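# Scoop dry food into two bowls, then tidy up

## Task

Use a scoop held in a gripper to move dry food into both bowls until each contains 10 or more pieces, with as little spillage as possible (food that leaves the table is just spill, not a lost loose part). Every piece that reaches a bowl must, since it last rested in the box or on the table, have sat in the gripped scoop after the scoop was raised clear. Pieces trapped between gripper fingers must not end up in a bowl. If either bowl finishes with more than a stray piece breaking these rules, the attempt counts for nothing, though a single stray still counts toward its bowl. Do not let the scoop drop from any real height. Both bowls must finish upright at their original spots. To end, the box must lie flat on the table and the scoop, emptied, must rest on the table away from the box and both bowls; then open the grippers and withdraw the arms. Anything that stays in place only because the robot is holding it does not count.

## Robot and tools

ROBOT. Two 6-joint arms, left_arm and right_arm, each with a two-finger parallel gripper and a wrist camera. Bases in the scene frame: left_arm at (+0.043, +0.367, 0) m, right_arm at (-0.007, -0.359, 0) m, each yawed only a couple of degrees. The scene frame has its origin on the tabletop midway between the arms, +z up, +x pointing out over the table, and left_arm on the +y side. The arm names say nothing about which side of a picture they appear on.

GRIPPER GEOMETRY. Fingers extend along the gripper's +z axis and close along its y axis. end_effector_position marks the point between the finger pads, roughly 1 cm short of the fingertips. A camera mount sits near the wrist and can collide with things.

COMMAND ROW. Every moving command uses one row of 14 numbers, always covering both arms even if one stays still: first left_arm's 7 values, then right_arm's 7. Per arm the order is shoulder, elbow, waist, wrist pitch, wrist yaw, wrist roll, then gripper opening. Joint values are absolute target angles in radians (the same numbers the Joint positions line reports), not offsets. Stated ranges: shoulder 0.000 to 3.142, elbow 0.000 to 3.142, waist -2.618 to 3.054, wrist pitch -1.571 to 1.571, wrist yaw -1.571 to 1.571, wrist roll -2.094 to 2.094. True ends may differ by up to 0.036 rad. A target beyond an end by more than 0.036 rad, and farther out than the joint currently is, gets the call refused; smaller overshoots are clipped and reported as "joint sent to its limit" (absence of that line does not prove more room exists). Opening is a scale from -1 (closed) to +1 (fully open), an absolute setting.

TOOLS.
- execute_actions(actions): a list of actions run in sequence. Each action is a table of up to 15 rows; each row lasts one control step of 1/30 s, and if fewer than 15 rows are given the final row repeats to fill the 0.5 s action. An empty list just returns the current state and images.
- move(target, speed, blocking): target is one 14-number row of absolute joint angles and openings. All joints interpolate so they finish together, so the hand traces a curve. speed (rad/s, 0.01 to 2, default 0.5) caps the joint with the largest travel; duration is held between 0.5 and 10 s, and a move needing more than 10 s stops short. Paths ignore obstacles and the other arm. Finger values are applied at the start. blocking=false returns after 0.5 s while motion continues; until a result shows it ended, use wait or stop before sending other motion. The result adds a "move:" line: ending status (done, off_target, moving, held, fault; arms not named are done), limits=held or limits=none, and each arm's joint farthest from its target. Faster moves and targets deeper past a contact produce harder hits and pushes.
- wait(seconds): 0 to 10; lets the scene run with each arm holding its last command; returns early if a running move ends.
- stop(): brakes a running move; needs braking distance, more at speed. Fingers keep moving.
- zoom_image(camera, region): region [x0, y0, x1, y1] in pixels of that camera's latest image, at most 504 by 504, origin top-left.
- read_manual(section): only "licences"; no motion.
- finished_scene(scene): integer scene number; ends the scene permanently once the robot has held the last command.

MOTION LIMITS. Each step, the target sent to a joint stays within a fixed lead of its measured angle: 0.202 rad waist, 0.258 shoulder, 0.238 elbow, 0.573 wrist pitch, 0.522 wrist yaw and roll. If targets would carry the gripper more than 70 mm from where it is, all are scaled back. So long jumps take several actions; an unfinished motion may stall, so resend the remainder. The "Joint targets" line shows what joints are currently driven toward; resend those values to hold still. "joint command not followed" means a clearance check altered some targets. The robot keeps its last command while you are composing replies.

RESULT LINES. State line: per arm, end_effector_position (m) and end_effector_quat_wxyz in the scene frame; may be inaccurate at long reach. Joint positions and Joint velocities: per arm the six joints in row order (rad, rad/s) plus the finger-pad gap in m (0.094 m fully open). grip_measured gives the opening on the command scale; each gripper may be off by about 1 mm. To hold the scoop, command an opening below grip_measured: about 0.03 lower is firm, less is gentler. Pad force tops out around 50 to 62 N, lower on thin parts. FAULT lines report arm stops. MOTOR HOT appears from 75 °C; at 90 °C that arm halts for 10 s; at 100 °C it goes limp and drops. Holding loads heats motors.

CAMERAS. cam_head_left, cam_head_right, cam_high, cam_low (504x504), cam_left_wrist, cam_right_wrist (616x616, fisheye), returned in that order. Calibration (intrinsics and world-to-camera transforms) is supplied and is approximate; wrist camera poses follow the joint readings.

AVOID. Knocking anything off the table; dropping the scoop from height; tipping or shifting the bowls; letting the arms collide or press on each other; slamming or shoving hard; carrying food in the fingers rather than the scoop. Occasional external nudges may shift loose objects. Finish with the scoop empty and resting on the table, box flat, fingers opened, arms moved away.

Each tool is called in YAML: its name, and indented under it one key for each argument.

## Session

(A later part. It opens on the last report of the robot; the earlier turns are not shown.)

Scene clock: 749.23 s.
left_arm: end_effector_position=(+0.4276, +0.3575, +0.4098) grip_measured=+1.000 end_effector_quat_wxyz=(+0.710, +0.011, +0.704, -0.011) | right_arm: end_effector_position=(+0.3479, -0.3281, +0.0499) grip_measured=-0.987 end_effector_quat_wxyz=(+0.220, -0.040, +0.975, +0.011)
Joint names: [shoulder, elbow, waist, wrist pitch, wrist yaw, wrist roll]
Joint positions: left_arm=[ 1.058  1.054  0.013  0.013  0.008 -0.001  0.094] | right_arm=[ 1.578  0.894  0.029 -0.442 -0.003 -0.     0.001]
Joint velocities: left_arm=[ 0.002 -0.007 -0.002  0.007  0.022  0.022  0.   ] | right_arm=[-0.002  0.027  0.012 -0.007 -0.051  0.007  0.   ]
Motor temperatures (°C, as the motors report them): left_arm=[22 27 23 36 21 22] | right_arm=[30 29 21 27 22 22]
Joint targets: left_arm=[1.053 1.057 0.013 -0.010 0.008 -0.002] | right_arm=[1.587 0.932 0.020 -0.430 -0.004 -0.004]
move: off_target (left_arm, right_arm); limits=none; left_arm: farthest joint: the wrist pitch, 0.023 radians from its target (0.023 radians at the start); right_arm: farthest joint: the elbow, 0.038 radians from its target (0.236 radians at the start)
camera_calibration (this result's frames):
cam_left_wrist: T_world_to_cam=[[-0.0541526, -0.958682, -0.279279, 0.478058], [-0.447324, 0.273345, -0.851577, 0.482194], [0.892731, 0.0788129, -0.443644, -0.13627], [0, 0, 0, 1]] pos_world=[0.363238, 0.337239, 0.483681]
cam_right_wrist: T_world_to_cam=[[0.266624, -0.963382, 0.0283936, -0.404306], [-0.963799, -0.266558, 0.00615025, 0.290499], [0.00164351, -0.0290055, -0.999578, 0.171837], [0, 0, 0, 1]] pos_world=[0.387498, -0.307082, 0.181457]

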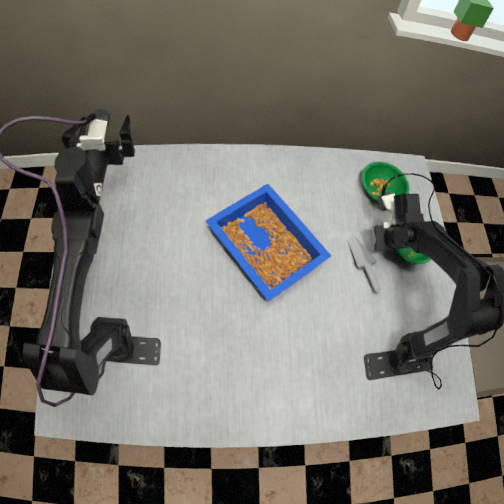

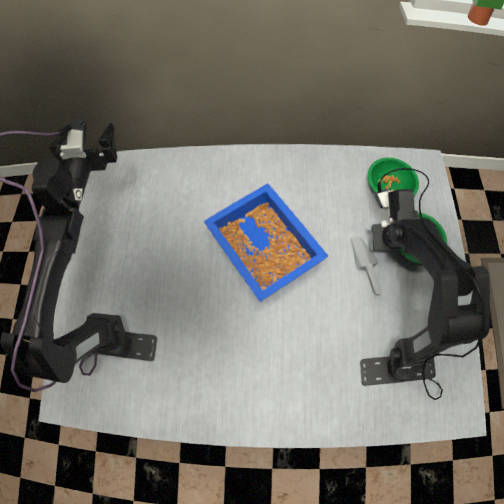

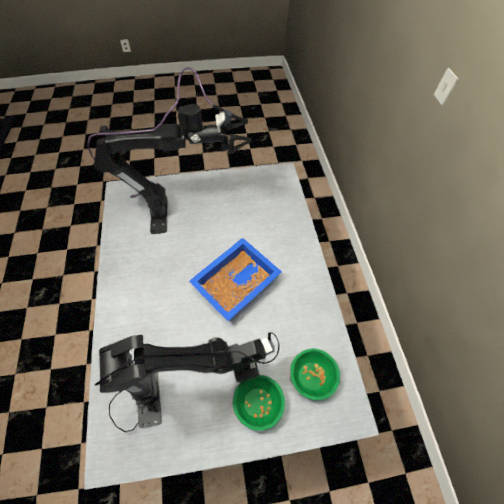

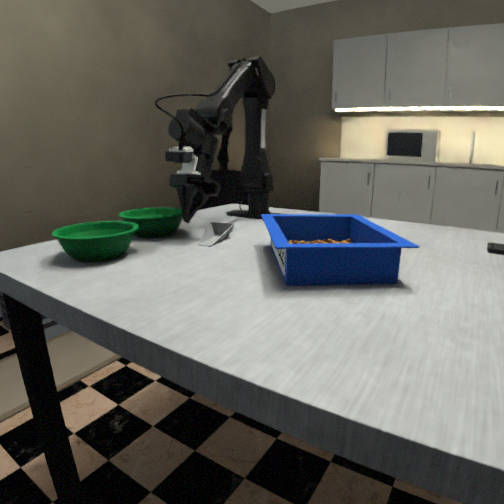

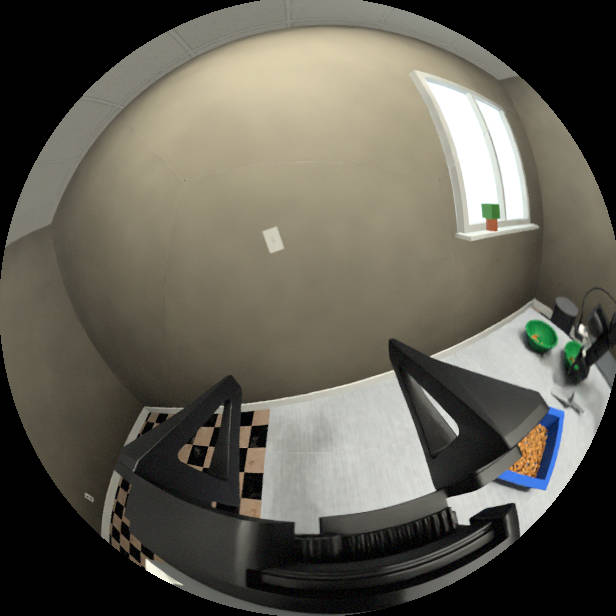

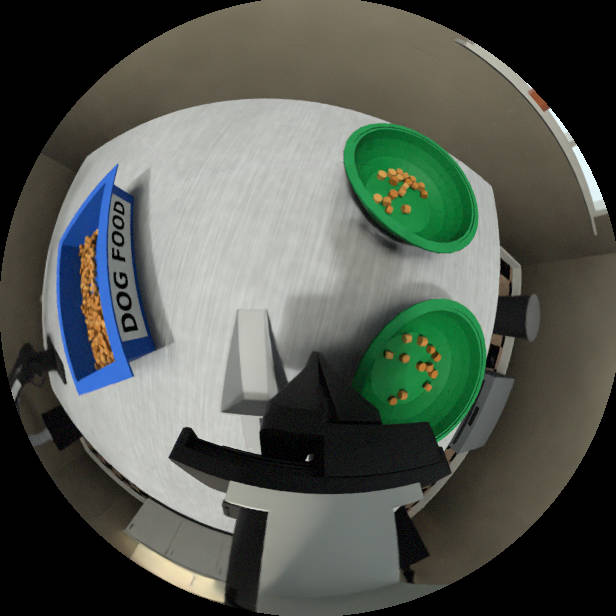

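move:
  target: [1.053,1.057,0.013,-0.01,0.008,-0.002,1, 1.587,0.932,-0.10,-0.43,-0.004,-0.004,-1]
  speed: 0.12

zoom_image:
  camera: "cam_high"
  region: [200, 330, 360, 470]

Scene clock: 754.40 s.
left_arm: end_effector_position=(+0.4276, +0.3575, +0.4099) grip_measured=+1.000 end_effector_quat_wxyz=(+0.710, +0.011, +0.704, -0.011) | right_arm: end_effector_position=(+0.3491, -0.3698, +0.0499) grip_measured=-0.987 end_effector_quat_wxyz=(+0.220, +0.017, +0.975, -0.002)
Joint names: [shoulder, elbow, waist, wrist pitch, wrist yaw, wrist roll]
Joint positions: left_arm=[ 1.058  1.054  0.013  0.014  0.008 -0.001  0.094] | right_arm=[ 1.578  0.894 -0.089 -0.442 -0.004 -0.     0.001]
Joint velocities: left_arm=[ 0.002 -0.002 -0.002 -0.022 -0.022 -0.007  0.   ] | right_arm=[-0.027  0.002 -0.002  0.022 -0.007 -0.007  0.001]
Motor temperatures (°C, as the motors report them): left_arm=[22 27 23 36 21 22] | right_arm=[30 29 21 27 22 22]
Joint targets: left_arm=[1.053 1.057 0.013 -0.010 0.008 -0.002] | right_arm=[1.587 0.932 -0.100 -0.430 -0.004 -0.004]
move: off_target (left_arm, right_arm); limits=none; left_arm: farthest joint: the wrist pitch, 0.024 radians from its target (0.023 radians at the start); right_arm: farthest joint: the elbow, 0.038 radians from its target (0.038 radians at the start)
camera_calibration (this result's frames):
cam_left_wrist: T_world_to_cam=[[-0.0540461, -0.958684, -0.279291, 0.478044], [-0.446999, 0.273338, -0.85175, 0.482209], [0.8929, 0.0788091, -0.443304, -0.136438], [0, 0, 0, 1]] pos_world=[0.363209, 0.33724, 0.483752]
cam_right_wrist: T_world_to_cam=[[0.152329, -0.987949, 0.0274506, -0.413886], [-0.988329, -0.152232, 0.0055819, 0.331455], [-0.00133577, -0.0279805, -0.999608, 0.172089], [0, 0, 0, 1]] pos_world=[0.390863, -0.353625, 0.181533]

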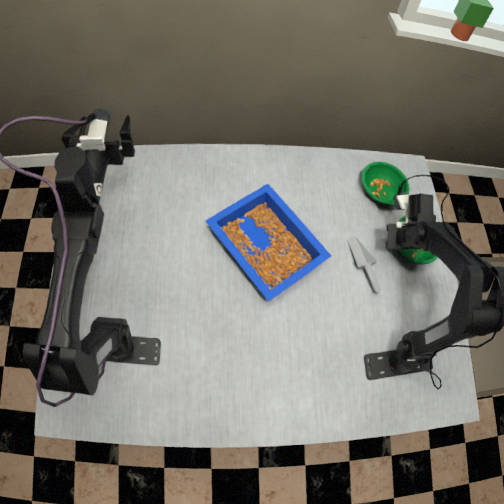

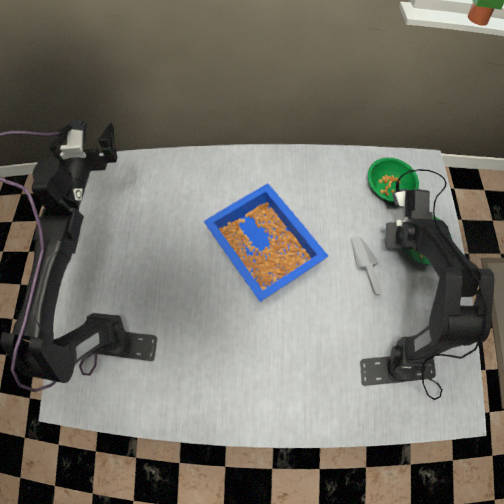

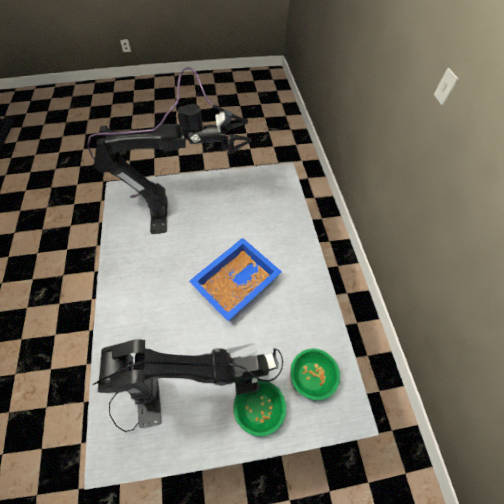

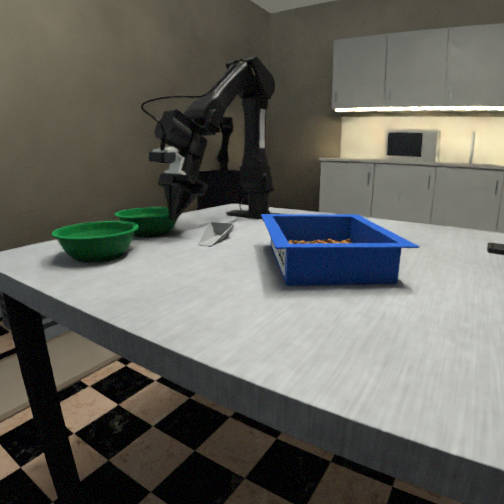

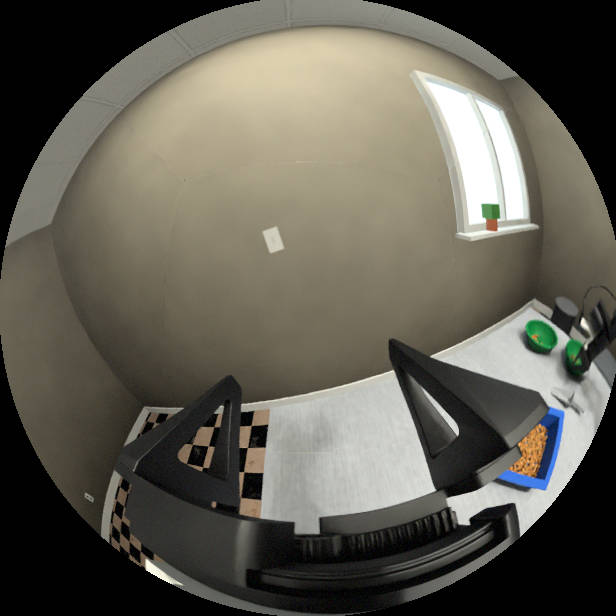

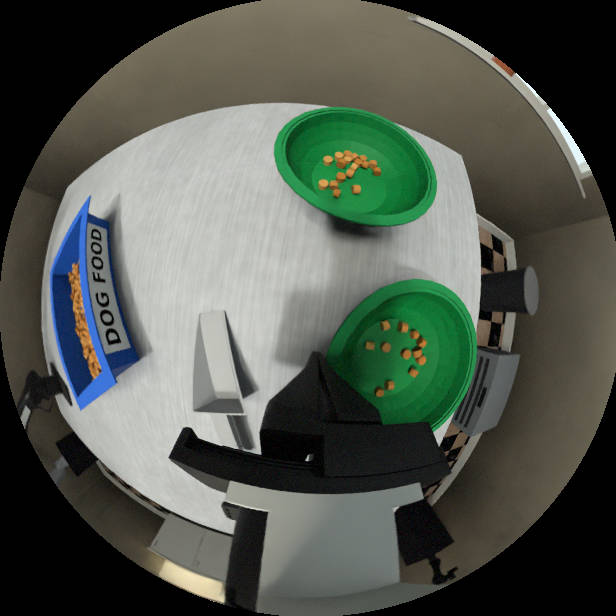

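Region (200, 330, 360, 470) of cam_high's 504x504 image, scaled by 3.150, with more detail than that image has; it fills the top 441 rows of this view, and the rest is white.

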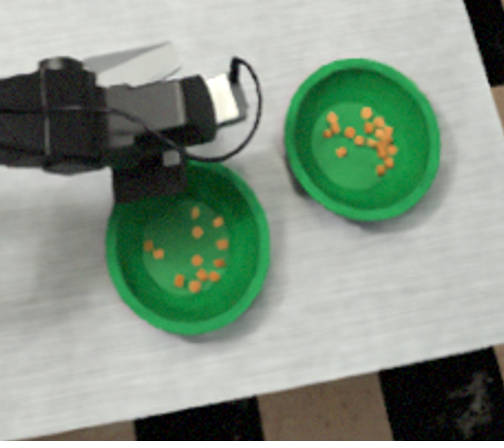

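move:
  target: [1.053,1.057,0.013,-0.01,0.008,-0.002,1, 1.587,0.932,-0.136,-0.43,-0.004,-0.004,-1]
  speed: 0.1

zoom_image:
  camera: "cam_high"
  region: [200, 330, 360, 470]

Scene clock: 761.03 s.
left_arm: end_effector_position=(+0.4276, +0.3575, +0.4098) grip_measured=+1.000 end_effector_quat_wxyz=(+0.710, +0.011, +0.704, -0.011) | right_arm: end_effector_position=(+0.3485, -0.3823, +0.0499) grip_measured=-0.987 end_effector_quat_wxyz=(+0.220, +0.034, +0.975, -0.005)
Joint names: [shoulder, elbow, waist, wrist pitch, wrist yaw, wrist roll]
Joint positions: left_arm=[ 1.058  1.054  0.013  0.013  0.008 -0.001  0.094] | right_arm=[ 1.578  0.894 -0.125 -0.442 -0.006 -0.     0.001]
Joint velocities: left_arm=[-0.002 -0.002 -0.002 -0.007  0.007 -0.007  0.   ] | right_arm=[-0.002 -0.002 -0.002 -0.007  0.022  0.007  0.   ]
Motor temperatures (°C, as the motors report them): left_arm=[22 27 23 36 21 22] | right_arm=[30 29 21 27 22 22]
Joint targets: left_arm=[1.053 1.057 0.013 -0.010 0.008 -0.002] | right_arm=[1.587 0.932 -0.136 -0.430 -0.004 -0.004]
move: off_target (left_arm, right_arm); limits=none; left_arm: farthest joint: the wrist pitch, 0.023 radians from its target (0.023 radians at the start); right_arm: farthest joint: the elbow, 0.038 radians from its target (0.038 radians at the start)
camera_calibration (this result's frames):
cam_left_wrist: T_world_to_cam=[[-0.0541526, -0.958682, -0.279279, 0.478058], [-0.447324, 0.273345, -0.851577, 0.482194], [0.892731, 0.0788129, -0.443644, -0.13627], [0, 0, 0, 1]] pos_world=[0.363238, 0.337239, 0.483681]
cam_right_wrist: T_world_to_cam=[[0.117298, -0.992745, 0.0264362, -0.415783], [-0.993094, -0.117196, 0.00538777, 0.344005], [-0.00225046, -0.0268856, -0.999636, 0.172476], [0, 0, 0, 1]] pos_world=[0.390788, -0.367813, 0.181552]

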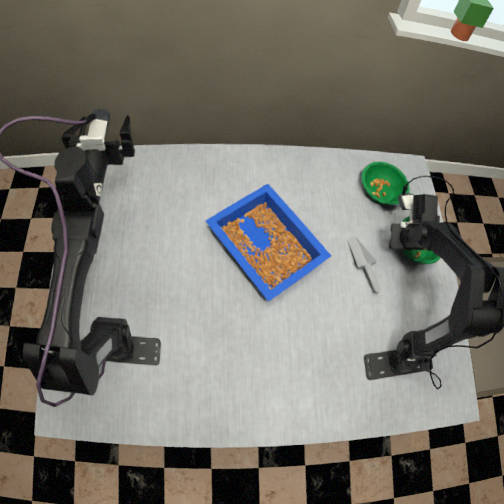

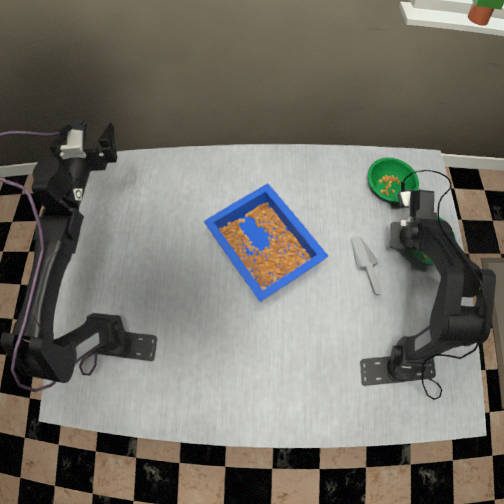

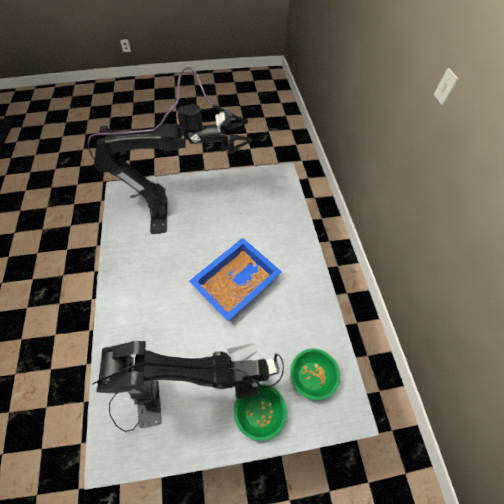

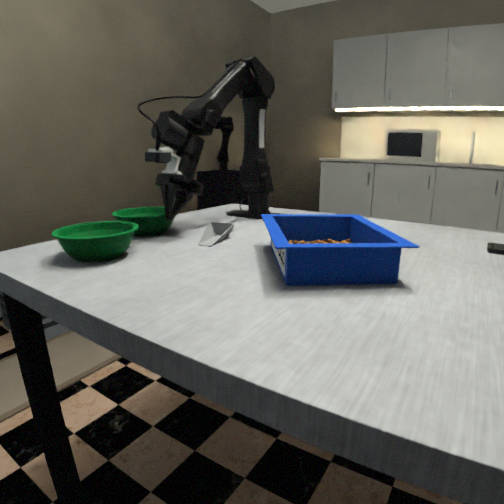

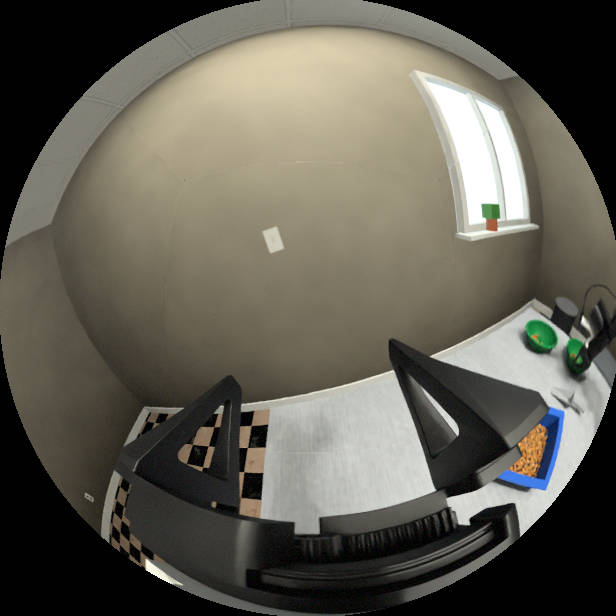

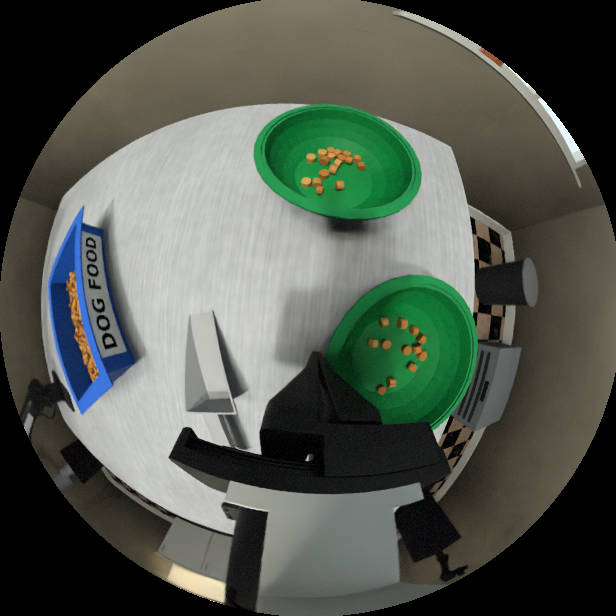

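Region (200, 330, 360, 470) of cam_high's 504x504 image, scaled by 3.150, with more detail than that image has; it fills the top 441 rows of this view, and the rest is white.

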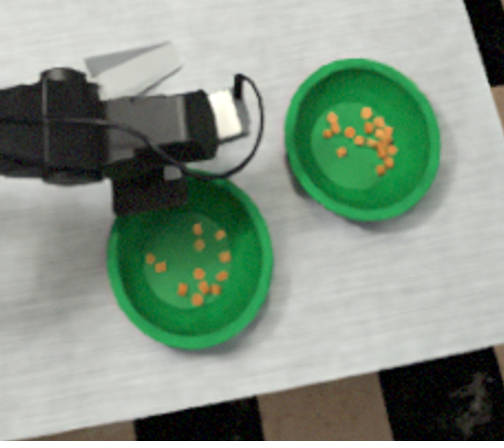

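move:
  target: [1.053,1.057,0.013,-0.01,0.008,-0.002,1, 1.05,1.06,0.03,-0.1,0,0,1]
  speed: 0.8

Scene clock: 767.97 s.
left_arm: end_effector_position=(+0.4276, +0.3575, +0.4099) grip_measured=+1.000 end_effector_quat_wxyz=(+0.710, +0.011, +0.704, -0.011) | right_arm: end_effector_position=(+0.3751, -0.3290, +0.3743) grip_measured=+1.000 end_effector_quat_wxyz=(+0.663, -0.029, +0.748, +0.026)
Joint names: [shoulder, elbow, waist, wrist pitch, wrist yaw, wrist roll]
Joint positions: left_arm=[ 1.058  1.054  0.013  0.014  0.008 -0.001  0.094] | right_arm=[ 1.058  1.04   0.02  -0.101 -0.006 -0.     0.094]
Joint velocities: left_arm=[-0.007 -0.012  0.002 -0.037  0.037 -0.066  0.   ] | right_arm=[ 0.007  0.002  0.002 -0.066 -0.051 -0.007  0.   ]
Motor temperatures (°C, as the motors report them): left_arm=[22 27 23 36 21 22] | right_arm=[30 30 21 27 22 22]
Joint targets: left_arm=[1.053 1.057 0.013 -0.010 0.008 -0.002] | right_arm=[1.050 1.060 0.030 -0.100 0.000 0.000]
move: off_target (left_arm); limits=none; left_arm: farthest joint: the wrist pitch, 0.024 radians from its target (0.023 radians at the start); right_arm: farthest joint: the elbow, 0.020 radians from its target (0.166 radians at the start)
camera_calibration (this result's frames):
cam_left_wrist: T_world_to_cam=[[-0.0540461, -0.958684, -0.279291, 0.478044], [-0.446999, 0.273338, -0.85175, 0.482209], [0.8929, 0.0788091, -0.443304, -0.136438], [0, 0, 0, 1]] pos_world=[0.363209, 0.33724, 0.483752]
cam_right_wrist: T_world_to_cam=[[0.149531, -0.973484, 0.173117, -0.435141], [-0.514874, -0.226137, -0.826902, 0.471252], [0.844124, 0.0345145, -0.535036, 0.0271189], [0, 0, 0, 1]] pos_world=[0.284811, -0.317972, 0.479519]

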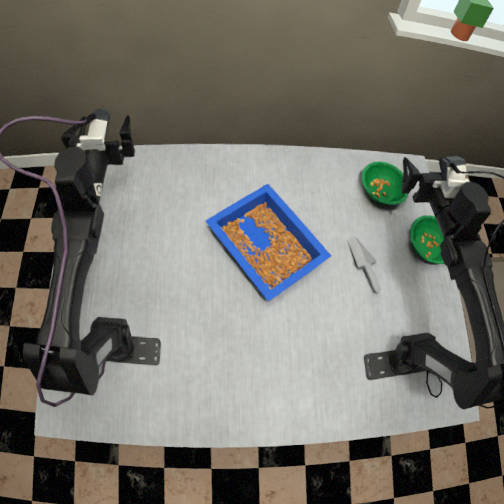

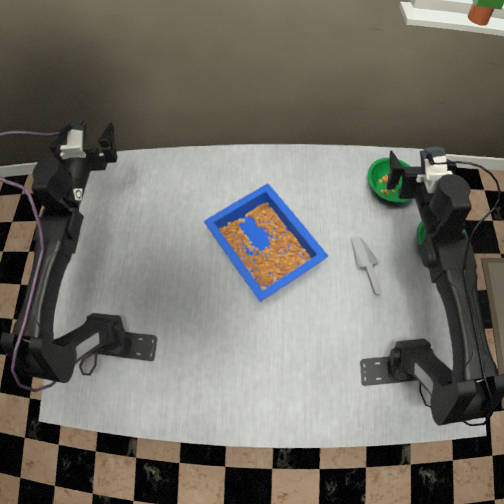

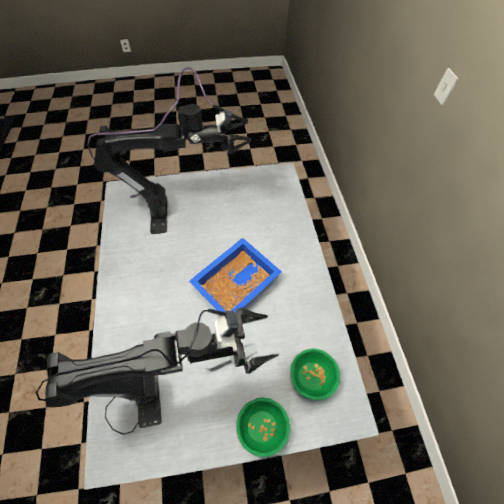

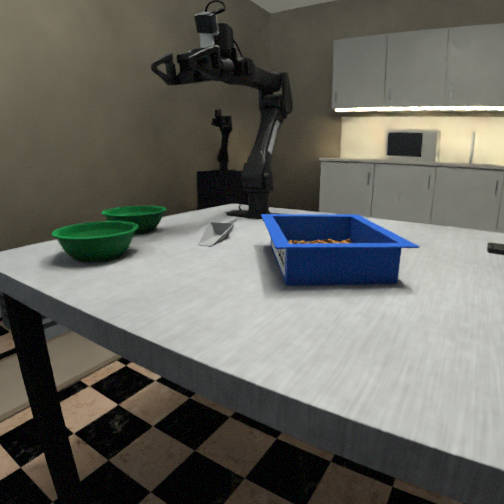

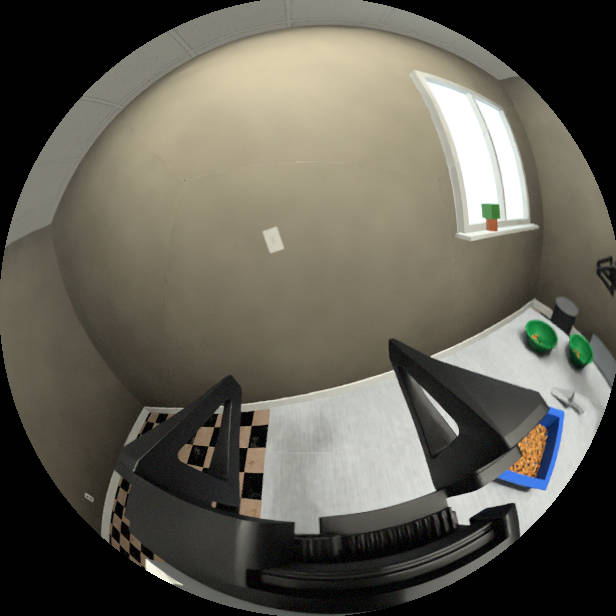

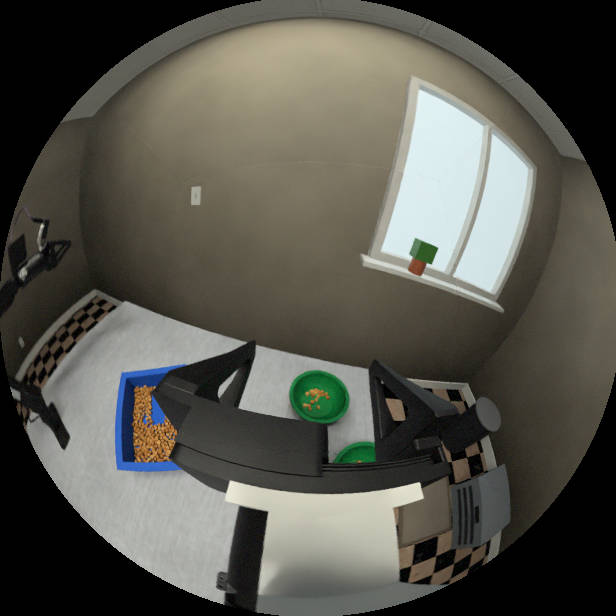

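zoom_image:
  camera: "cam_high"
  region: [200, 330, 360, 470]

zoom_image:
  camera: "cam_low"
  region: [40, 190, 200, 280]

Region (200, 330, 360, 470) of cam_high's 504x504 image, scaled by 3.150, with more detail than that image has; it fills the top 441 rows of this view, and the rest is white.

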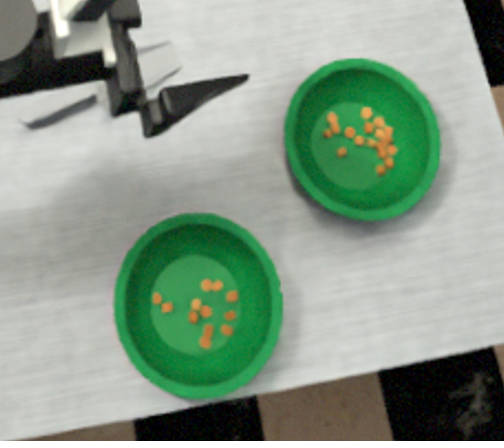

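Region (40, 190, 200, 280) of cam_low's 504x504 image, scaled by 3.150, with more detail than that image has; it fills the top 284 rows of this view, and the rest is white.

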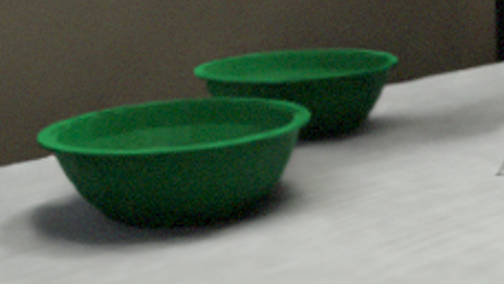

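move:
  target: [1.053,1.057,0.013,-0.01,0.008,-0.002,1, 1.51,0.895,-0.357,-0.42,0,0,-1]
  speed: 0.7

Scene clock: 789.57 s.
left_arm: end_effector_position=(+0.4276, +0.3575, +0.4098) grip_measured=+1.000 end_effector_quat_wxyz=(+0.710, +0.011, +0.704, -0.011) | right_arm: end_effector_position=(+0.3461, -0.4666, +0.0795) grip_measured=-0.987 end_effector_quat_wxyz=(+0.270, +0.143, +0.951, -0.041)
Joint names: [shoulder, elbow, waist, wrist pitch, wrist yaw, wrist roll]
Joint positions: left_arm=[ 1.058  1.054  0.013  0.013  0.008 -0.001  0.094] | right_arm=[ 1.51   0.901 -0.352 -0.409  0.001 -0.     0.001]
Joint velocities: left_arm=[-0.002 -0.012  0.007 -0.051  0.022 -0.022  0.   ] | right_arm=[ 0.007 -0.007 -0.007 -0.051  0.007 -0.066  0.001]
Motor temperatures (°C, as the motors report them): left_arm=[22 27 23 36 21 22] | right_arm=[30 30 21 29 22 22]
Joint targets: left_arm=[1.053 1.057 0.013 -0.010 0.008 -0.002] | right_arm=[1.510 0.895 -0.357 -0.420 0.000 -0.000]
move: off_target (left_arm); limits=none; left_arm: farthest joint: the wrist pitch, 0.023 radians from its target (0.024 radians at the start); right_arm: farthest joint: the wrist pitch, 0.011 radians from its target (0.319 radians at the start)
camera_calibration (this result's frames):
cam_left_wrist: T_world_to_cam=[[-0.0541526, -0.958682, -0.279279, 0.478058], [-0.447324, 0.273345, -0.851577, 0.482194], [0.892731, 0.0788129, -0.443644, -0.13627], [0, 0, 0, 1]] pos_world=[0.363238, 0.337239, 0.483681]
cam_right_wrist: T_world_to_cam=[[-0.115966, -0.991912, 0.0515946, -0.420848], [-0.988925, 0.110461, -0.0991223, 0.44469], [0.0926214, -0.062518, -0.993737, 0.149858], [0, 0, 0, 1]] pos_world=[0.377081, -0.457196, 0.214711]

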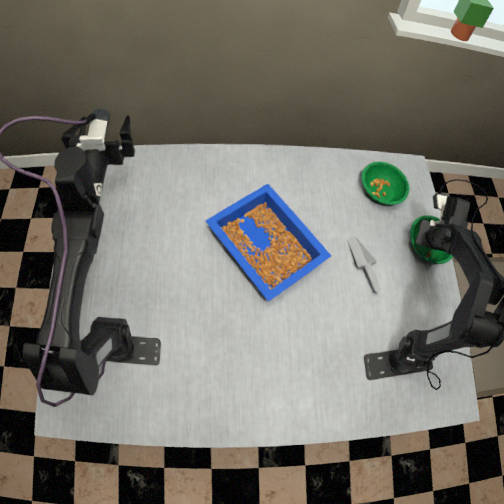

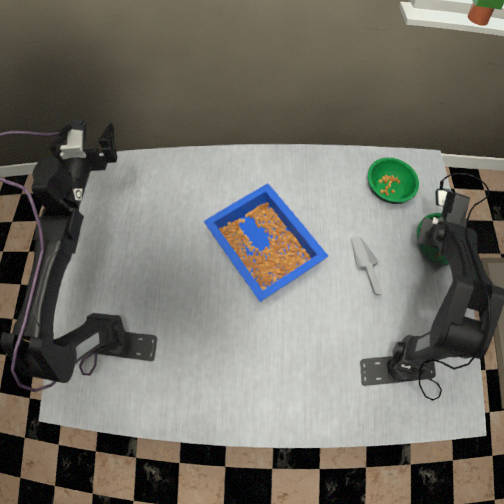

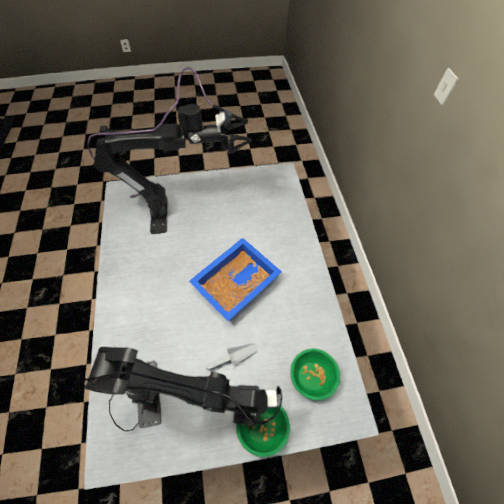

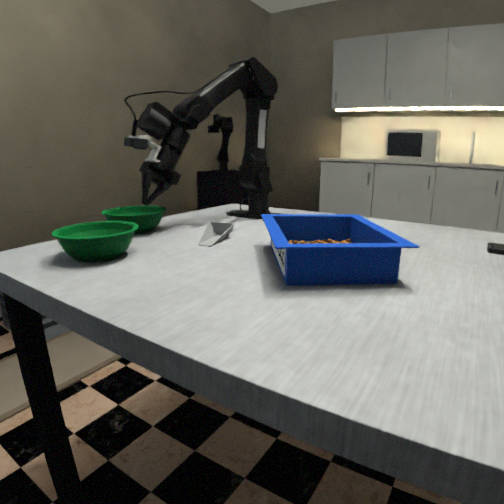

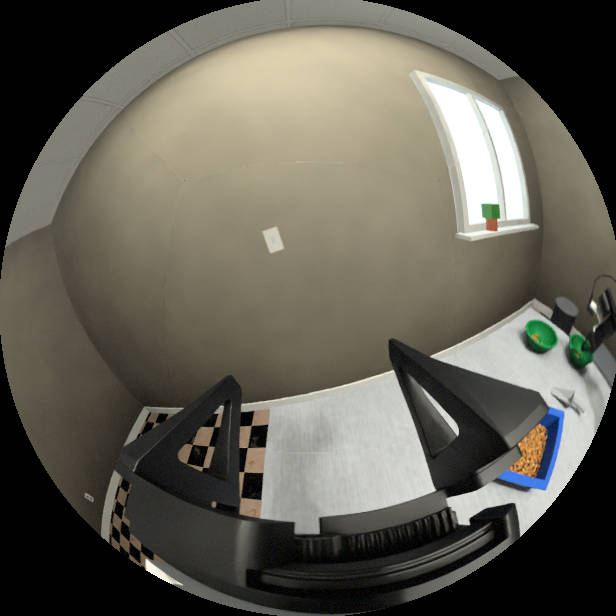

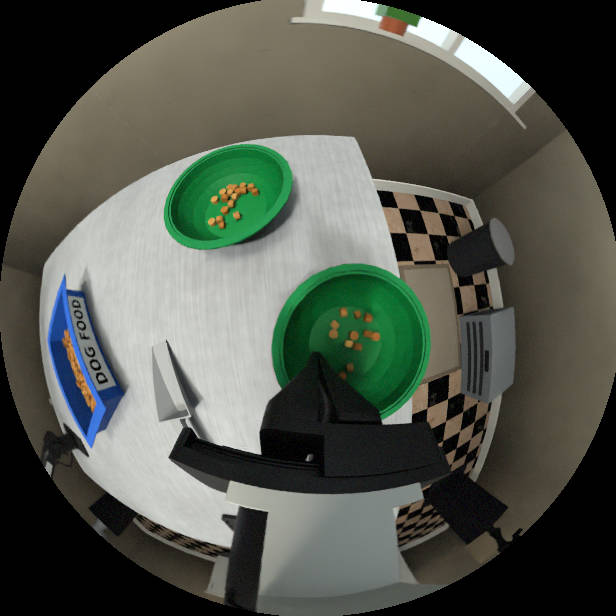

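move:
  target: [1.053,1.057,0.013,-0.01,0.008,-0.002,1, 1.593,0.905,-0.352,-0.44,0,0,-1]
  speed: 0.25

move:
  target: [1.053,1.057,0.013,-0.01,0.008,-0.002,1, 1.593,0.905,-0.19,-0.44,0,0,-1]
  speed: 0.13

zoom_image:
  camera: "cam_high"
  region: [200, 330, 360, 470]

Scene clock: 795.50 s.
left_arm: end_effector_position=(+0.4276, +0.3575, +0.4099) grip_measured=+1.000 end_effector_quat_wxyz=(+0.710, +0.011, +0.704, -0.011) | right_arm: end_effector_position=(+0.3382, -0.4642, +0.0519) grip_measured=-0.987 end_effector_quat_wxyz=(+0.225, +0.145, +0.963, -0.034)
Joint names: [shoulder, elbow, waist, wrist pitch, wrist yaw, wrist roll]
Joint positions: left_arm=[ 1.058  1.054  0.013  0.014  0.008 -0.001  0.094] | right_arm=[ 1.583  0.901 -0.352 -0.43   0.001 -0.     0.001]
Joint velocities: left_arm=[-0.002 -0.002 -0.007 -0.007 -0.022 -0.022  0.   ] | right_arm=[ 0.007  0.007  0.017  0.051 -0.022 -0.066 -0.002]
Motor temperatures (°C, as the motors report them): left_arm=[22 27 23 36 21 22] | right_arm=[30 29 21 29 22 22]
Joint targets: left_arm=[1.053 1.057 0.013 -0.010 0.008 -0.002] | right_arm=[1.593 0.905 -0.352 -0.440 -0.000 0.000]
move: off_target (left_arm); limits=none; left_arm: farthest joint: the wrist pitch, 0.024 radians from its target (0.023 radians at the start); right_arm: farthest joint: the shoulder, 0.010 radians from its target (0.083 radians at the start)
camera_calibration (this result's frames):
cam_left_wrist: T_world_to_cam=[[-0.0540461, -0.958684, -0.279291, 0.478044], [-0.446999, 0.273338, -0.85175, 0.482209], [0.8929, 0.0788091, -0.443304, -0.136438], [0, 0, 0, 1]] pos_world=[0.363209, 0.33724, 0.483752]
cam_right_wrist: T_world_to_cam=[[-0.112132, -0.993093, 0.0345346, -0.418884], [-0.993686, 0.111927, -0.00782699, 0.431418], [0.00390759, -0.0351942, -0.999373, 0.16629], [0, 0, 0, 1]] pos_world=[0.381073, -0.458426, 0.184028]

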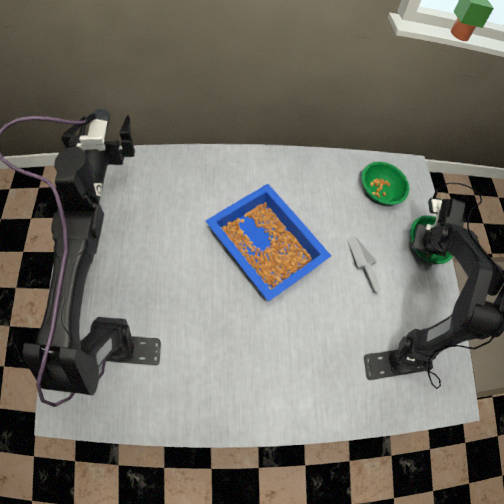

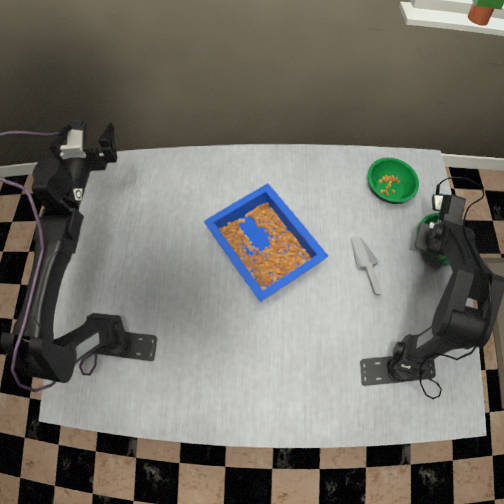

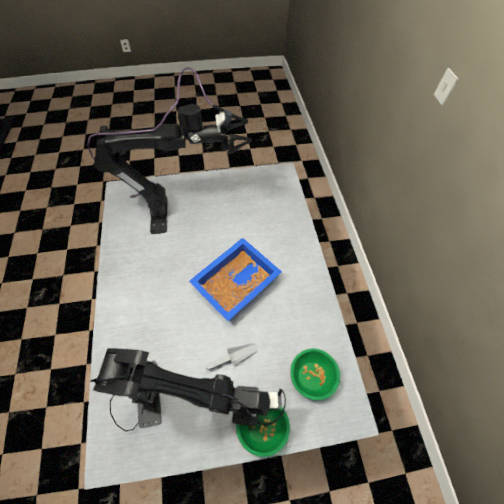

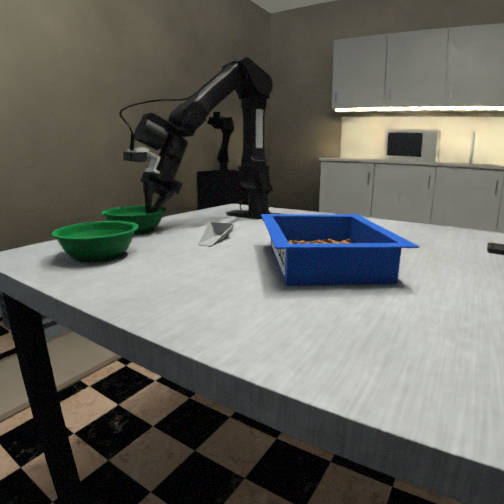

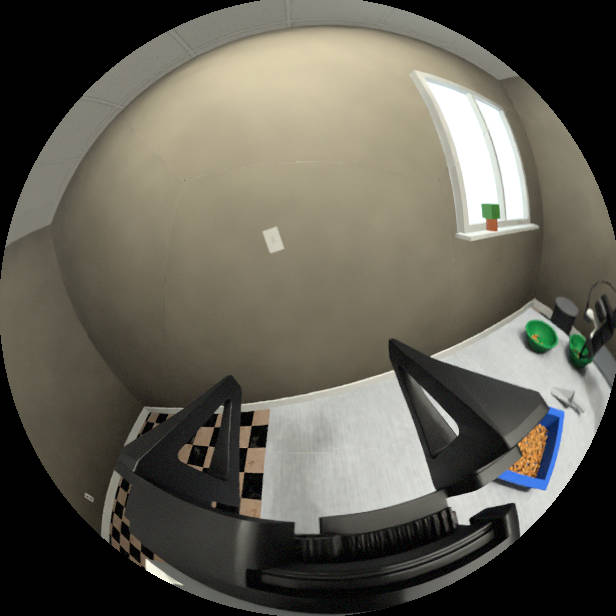

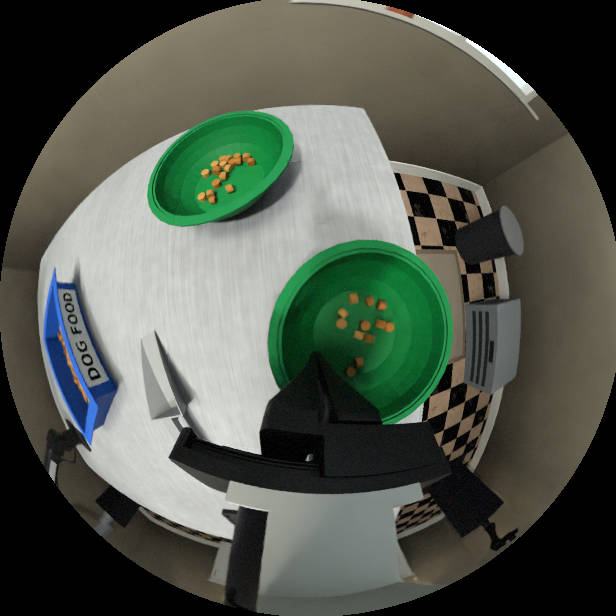

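Scene clock: 797.07 s.
left_arm: end_effector_position=(+0.4276, +0.3575, +0.4099) grip_measured=+1.000 end_effector_quat_wxyz=(+0.710, +0.011, +0.704, -0.011) | right_arm: end_effector_position=(+0.3500, -0.4117, +0.0519) grip_measured=-0.987 end_effector_quat_wxyz=(+0.227, +0.072, +0.971, -0.018)
Joint names: [shoulder, elbow, waist, wrist pitch, wrist yaw, wrist roll]
Joint positions: left_arm=[ 1.058  1.054  0.013  0.014  0.008 -0.001  0.094] | right_arm=[ 1.583  0.901 -0.201 -0.43   0.003 -0.     0.001]
Joint velocities: left_arm=[ 0.007 -0.007  0.002  0.007 -0.051 -0.066  0.   ] | right_arm=[-0.002 -0.002  0.002 -0.007  0.022 -0.037 -0.   ]
Motor temperatures (°C, as the motors report them): left_arm=[22 27 23 36 21 22] | right_arm=[30 29 21 29 22 22]
Joint targets: left_arm=[1.053 1.057 0.013 -0.010 0.008 -0.002] | right_arm=[1.593 0.905 -0.190 -0.440 -0.000 -0.000]
move: off_target (left_arm); limits=none; left_arm: farthest joint: the wrist pitch, 0.024 radians from its target (0.024 radians at the start); right_arm: farthest joint: the waist, 0.011 radians from its target (0.162 radians at the start)
camera_calibration (this result's frames):
cam_left_wrist: T_world_to_cam=[[-0.0540461, -0.958684, -0.279291, 0.478044], [-0.446999, 0.273338, -0.85175, 0.482209], [0.8929, 0.0788091, -0.443304, -0.136438], [0, 0, 0, 1]] pos_world=[0.363209, 0.33724, 0.483752]
cam_right_wrist: T_world_to_cam=[[0.036832, -0.998653, 0.0365498, -0.419944], [-0.999283, -0.0371278, -0.00744732, 0.377875], [0.0087943, -0.0362493, -0.999304, 0.165944], [0, 0, 0, 1]] pos_world=[0.391612, -0.399333, 0.183991]

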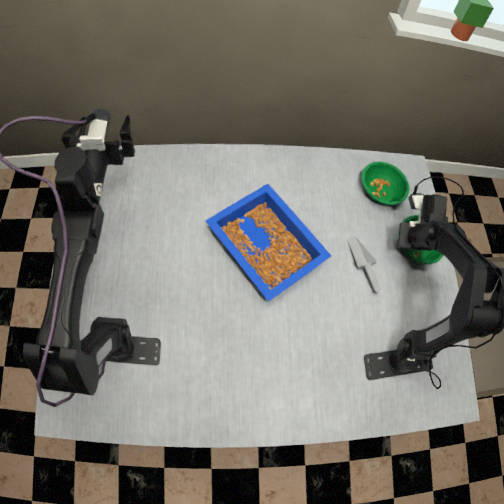

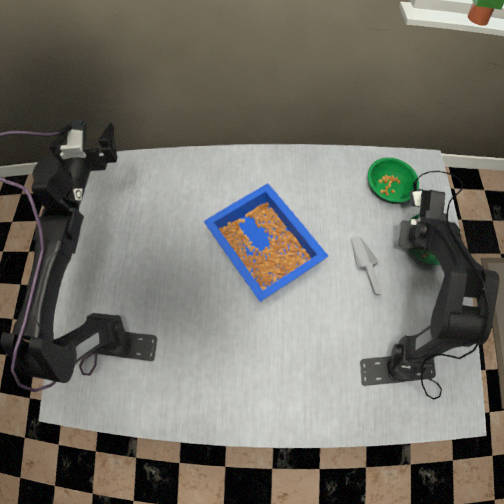

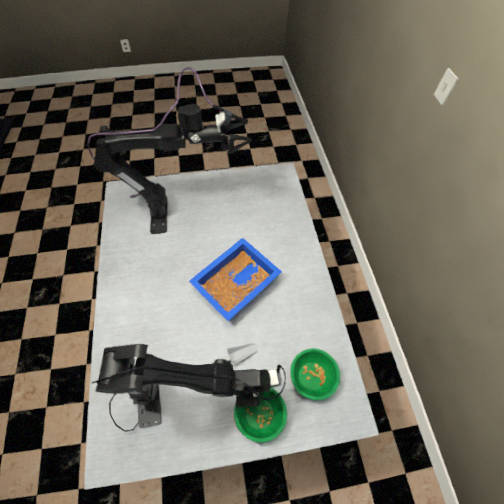

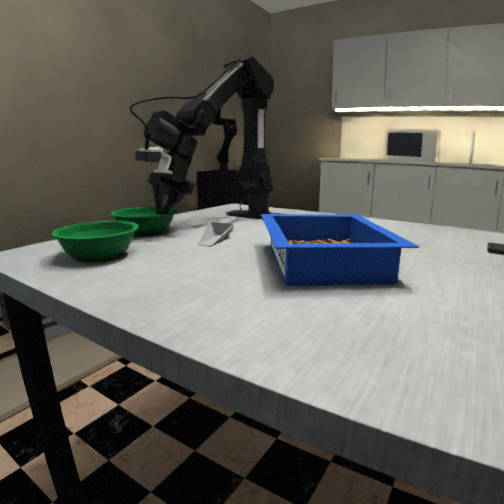

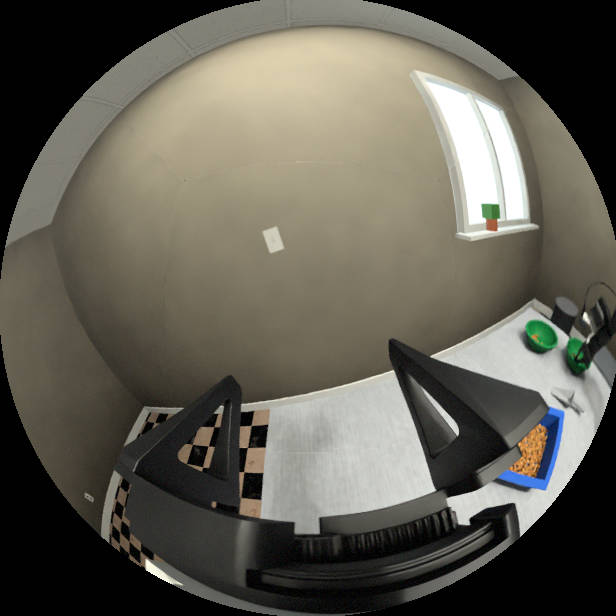

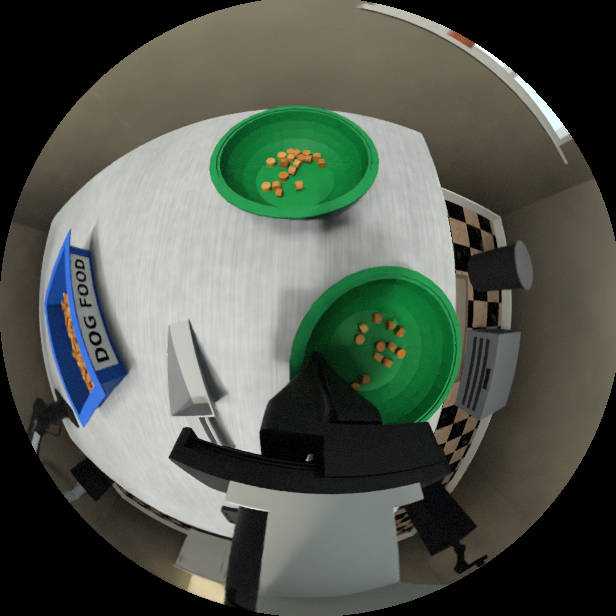

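Region (200, 330, 360, 470) of cam_high's 504x504 image, scaled by 3.150, with more detail than that image has; it fills the top 441 rows of this view, and the rest is white.

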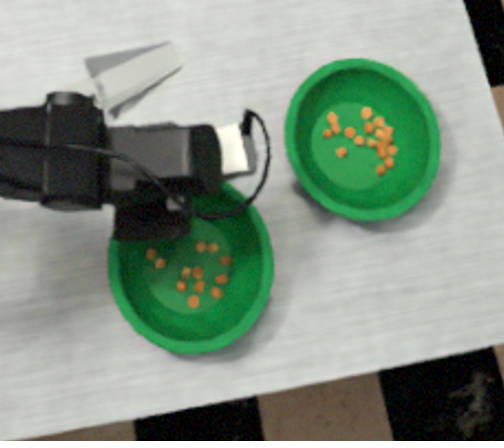

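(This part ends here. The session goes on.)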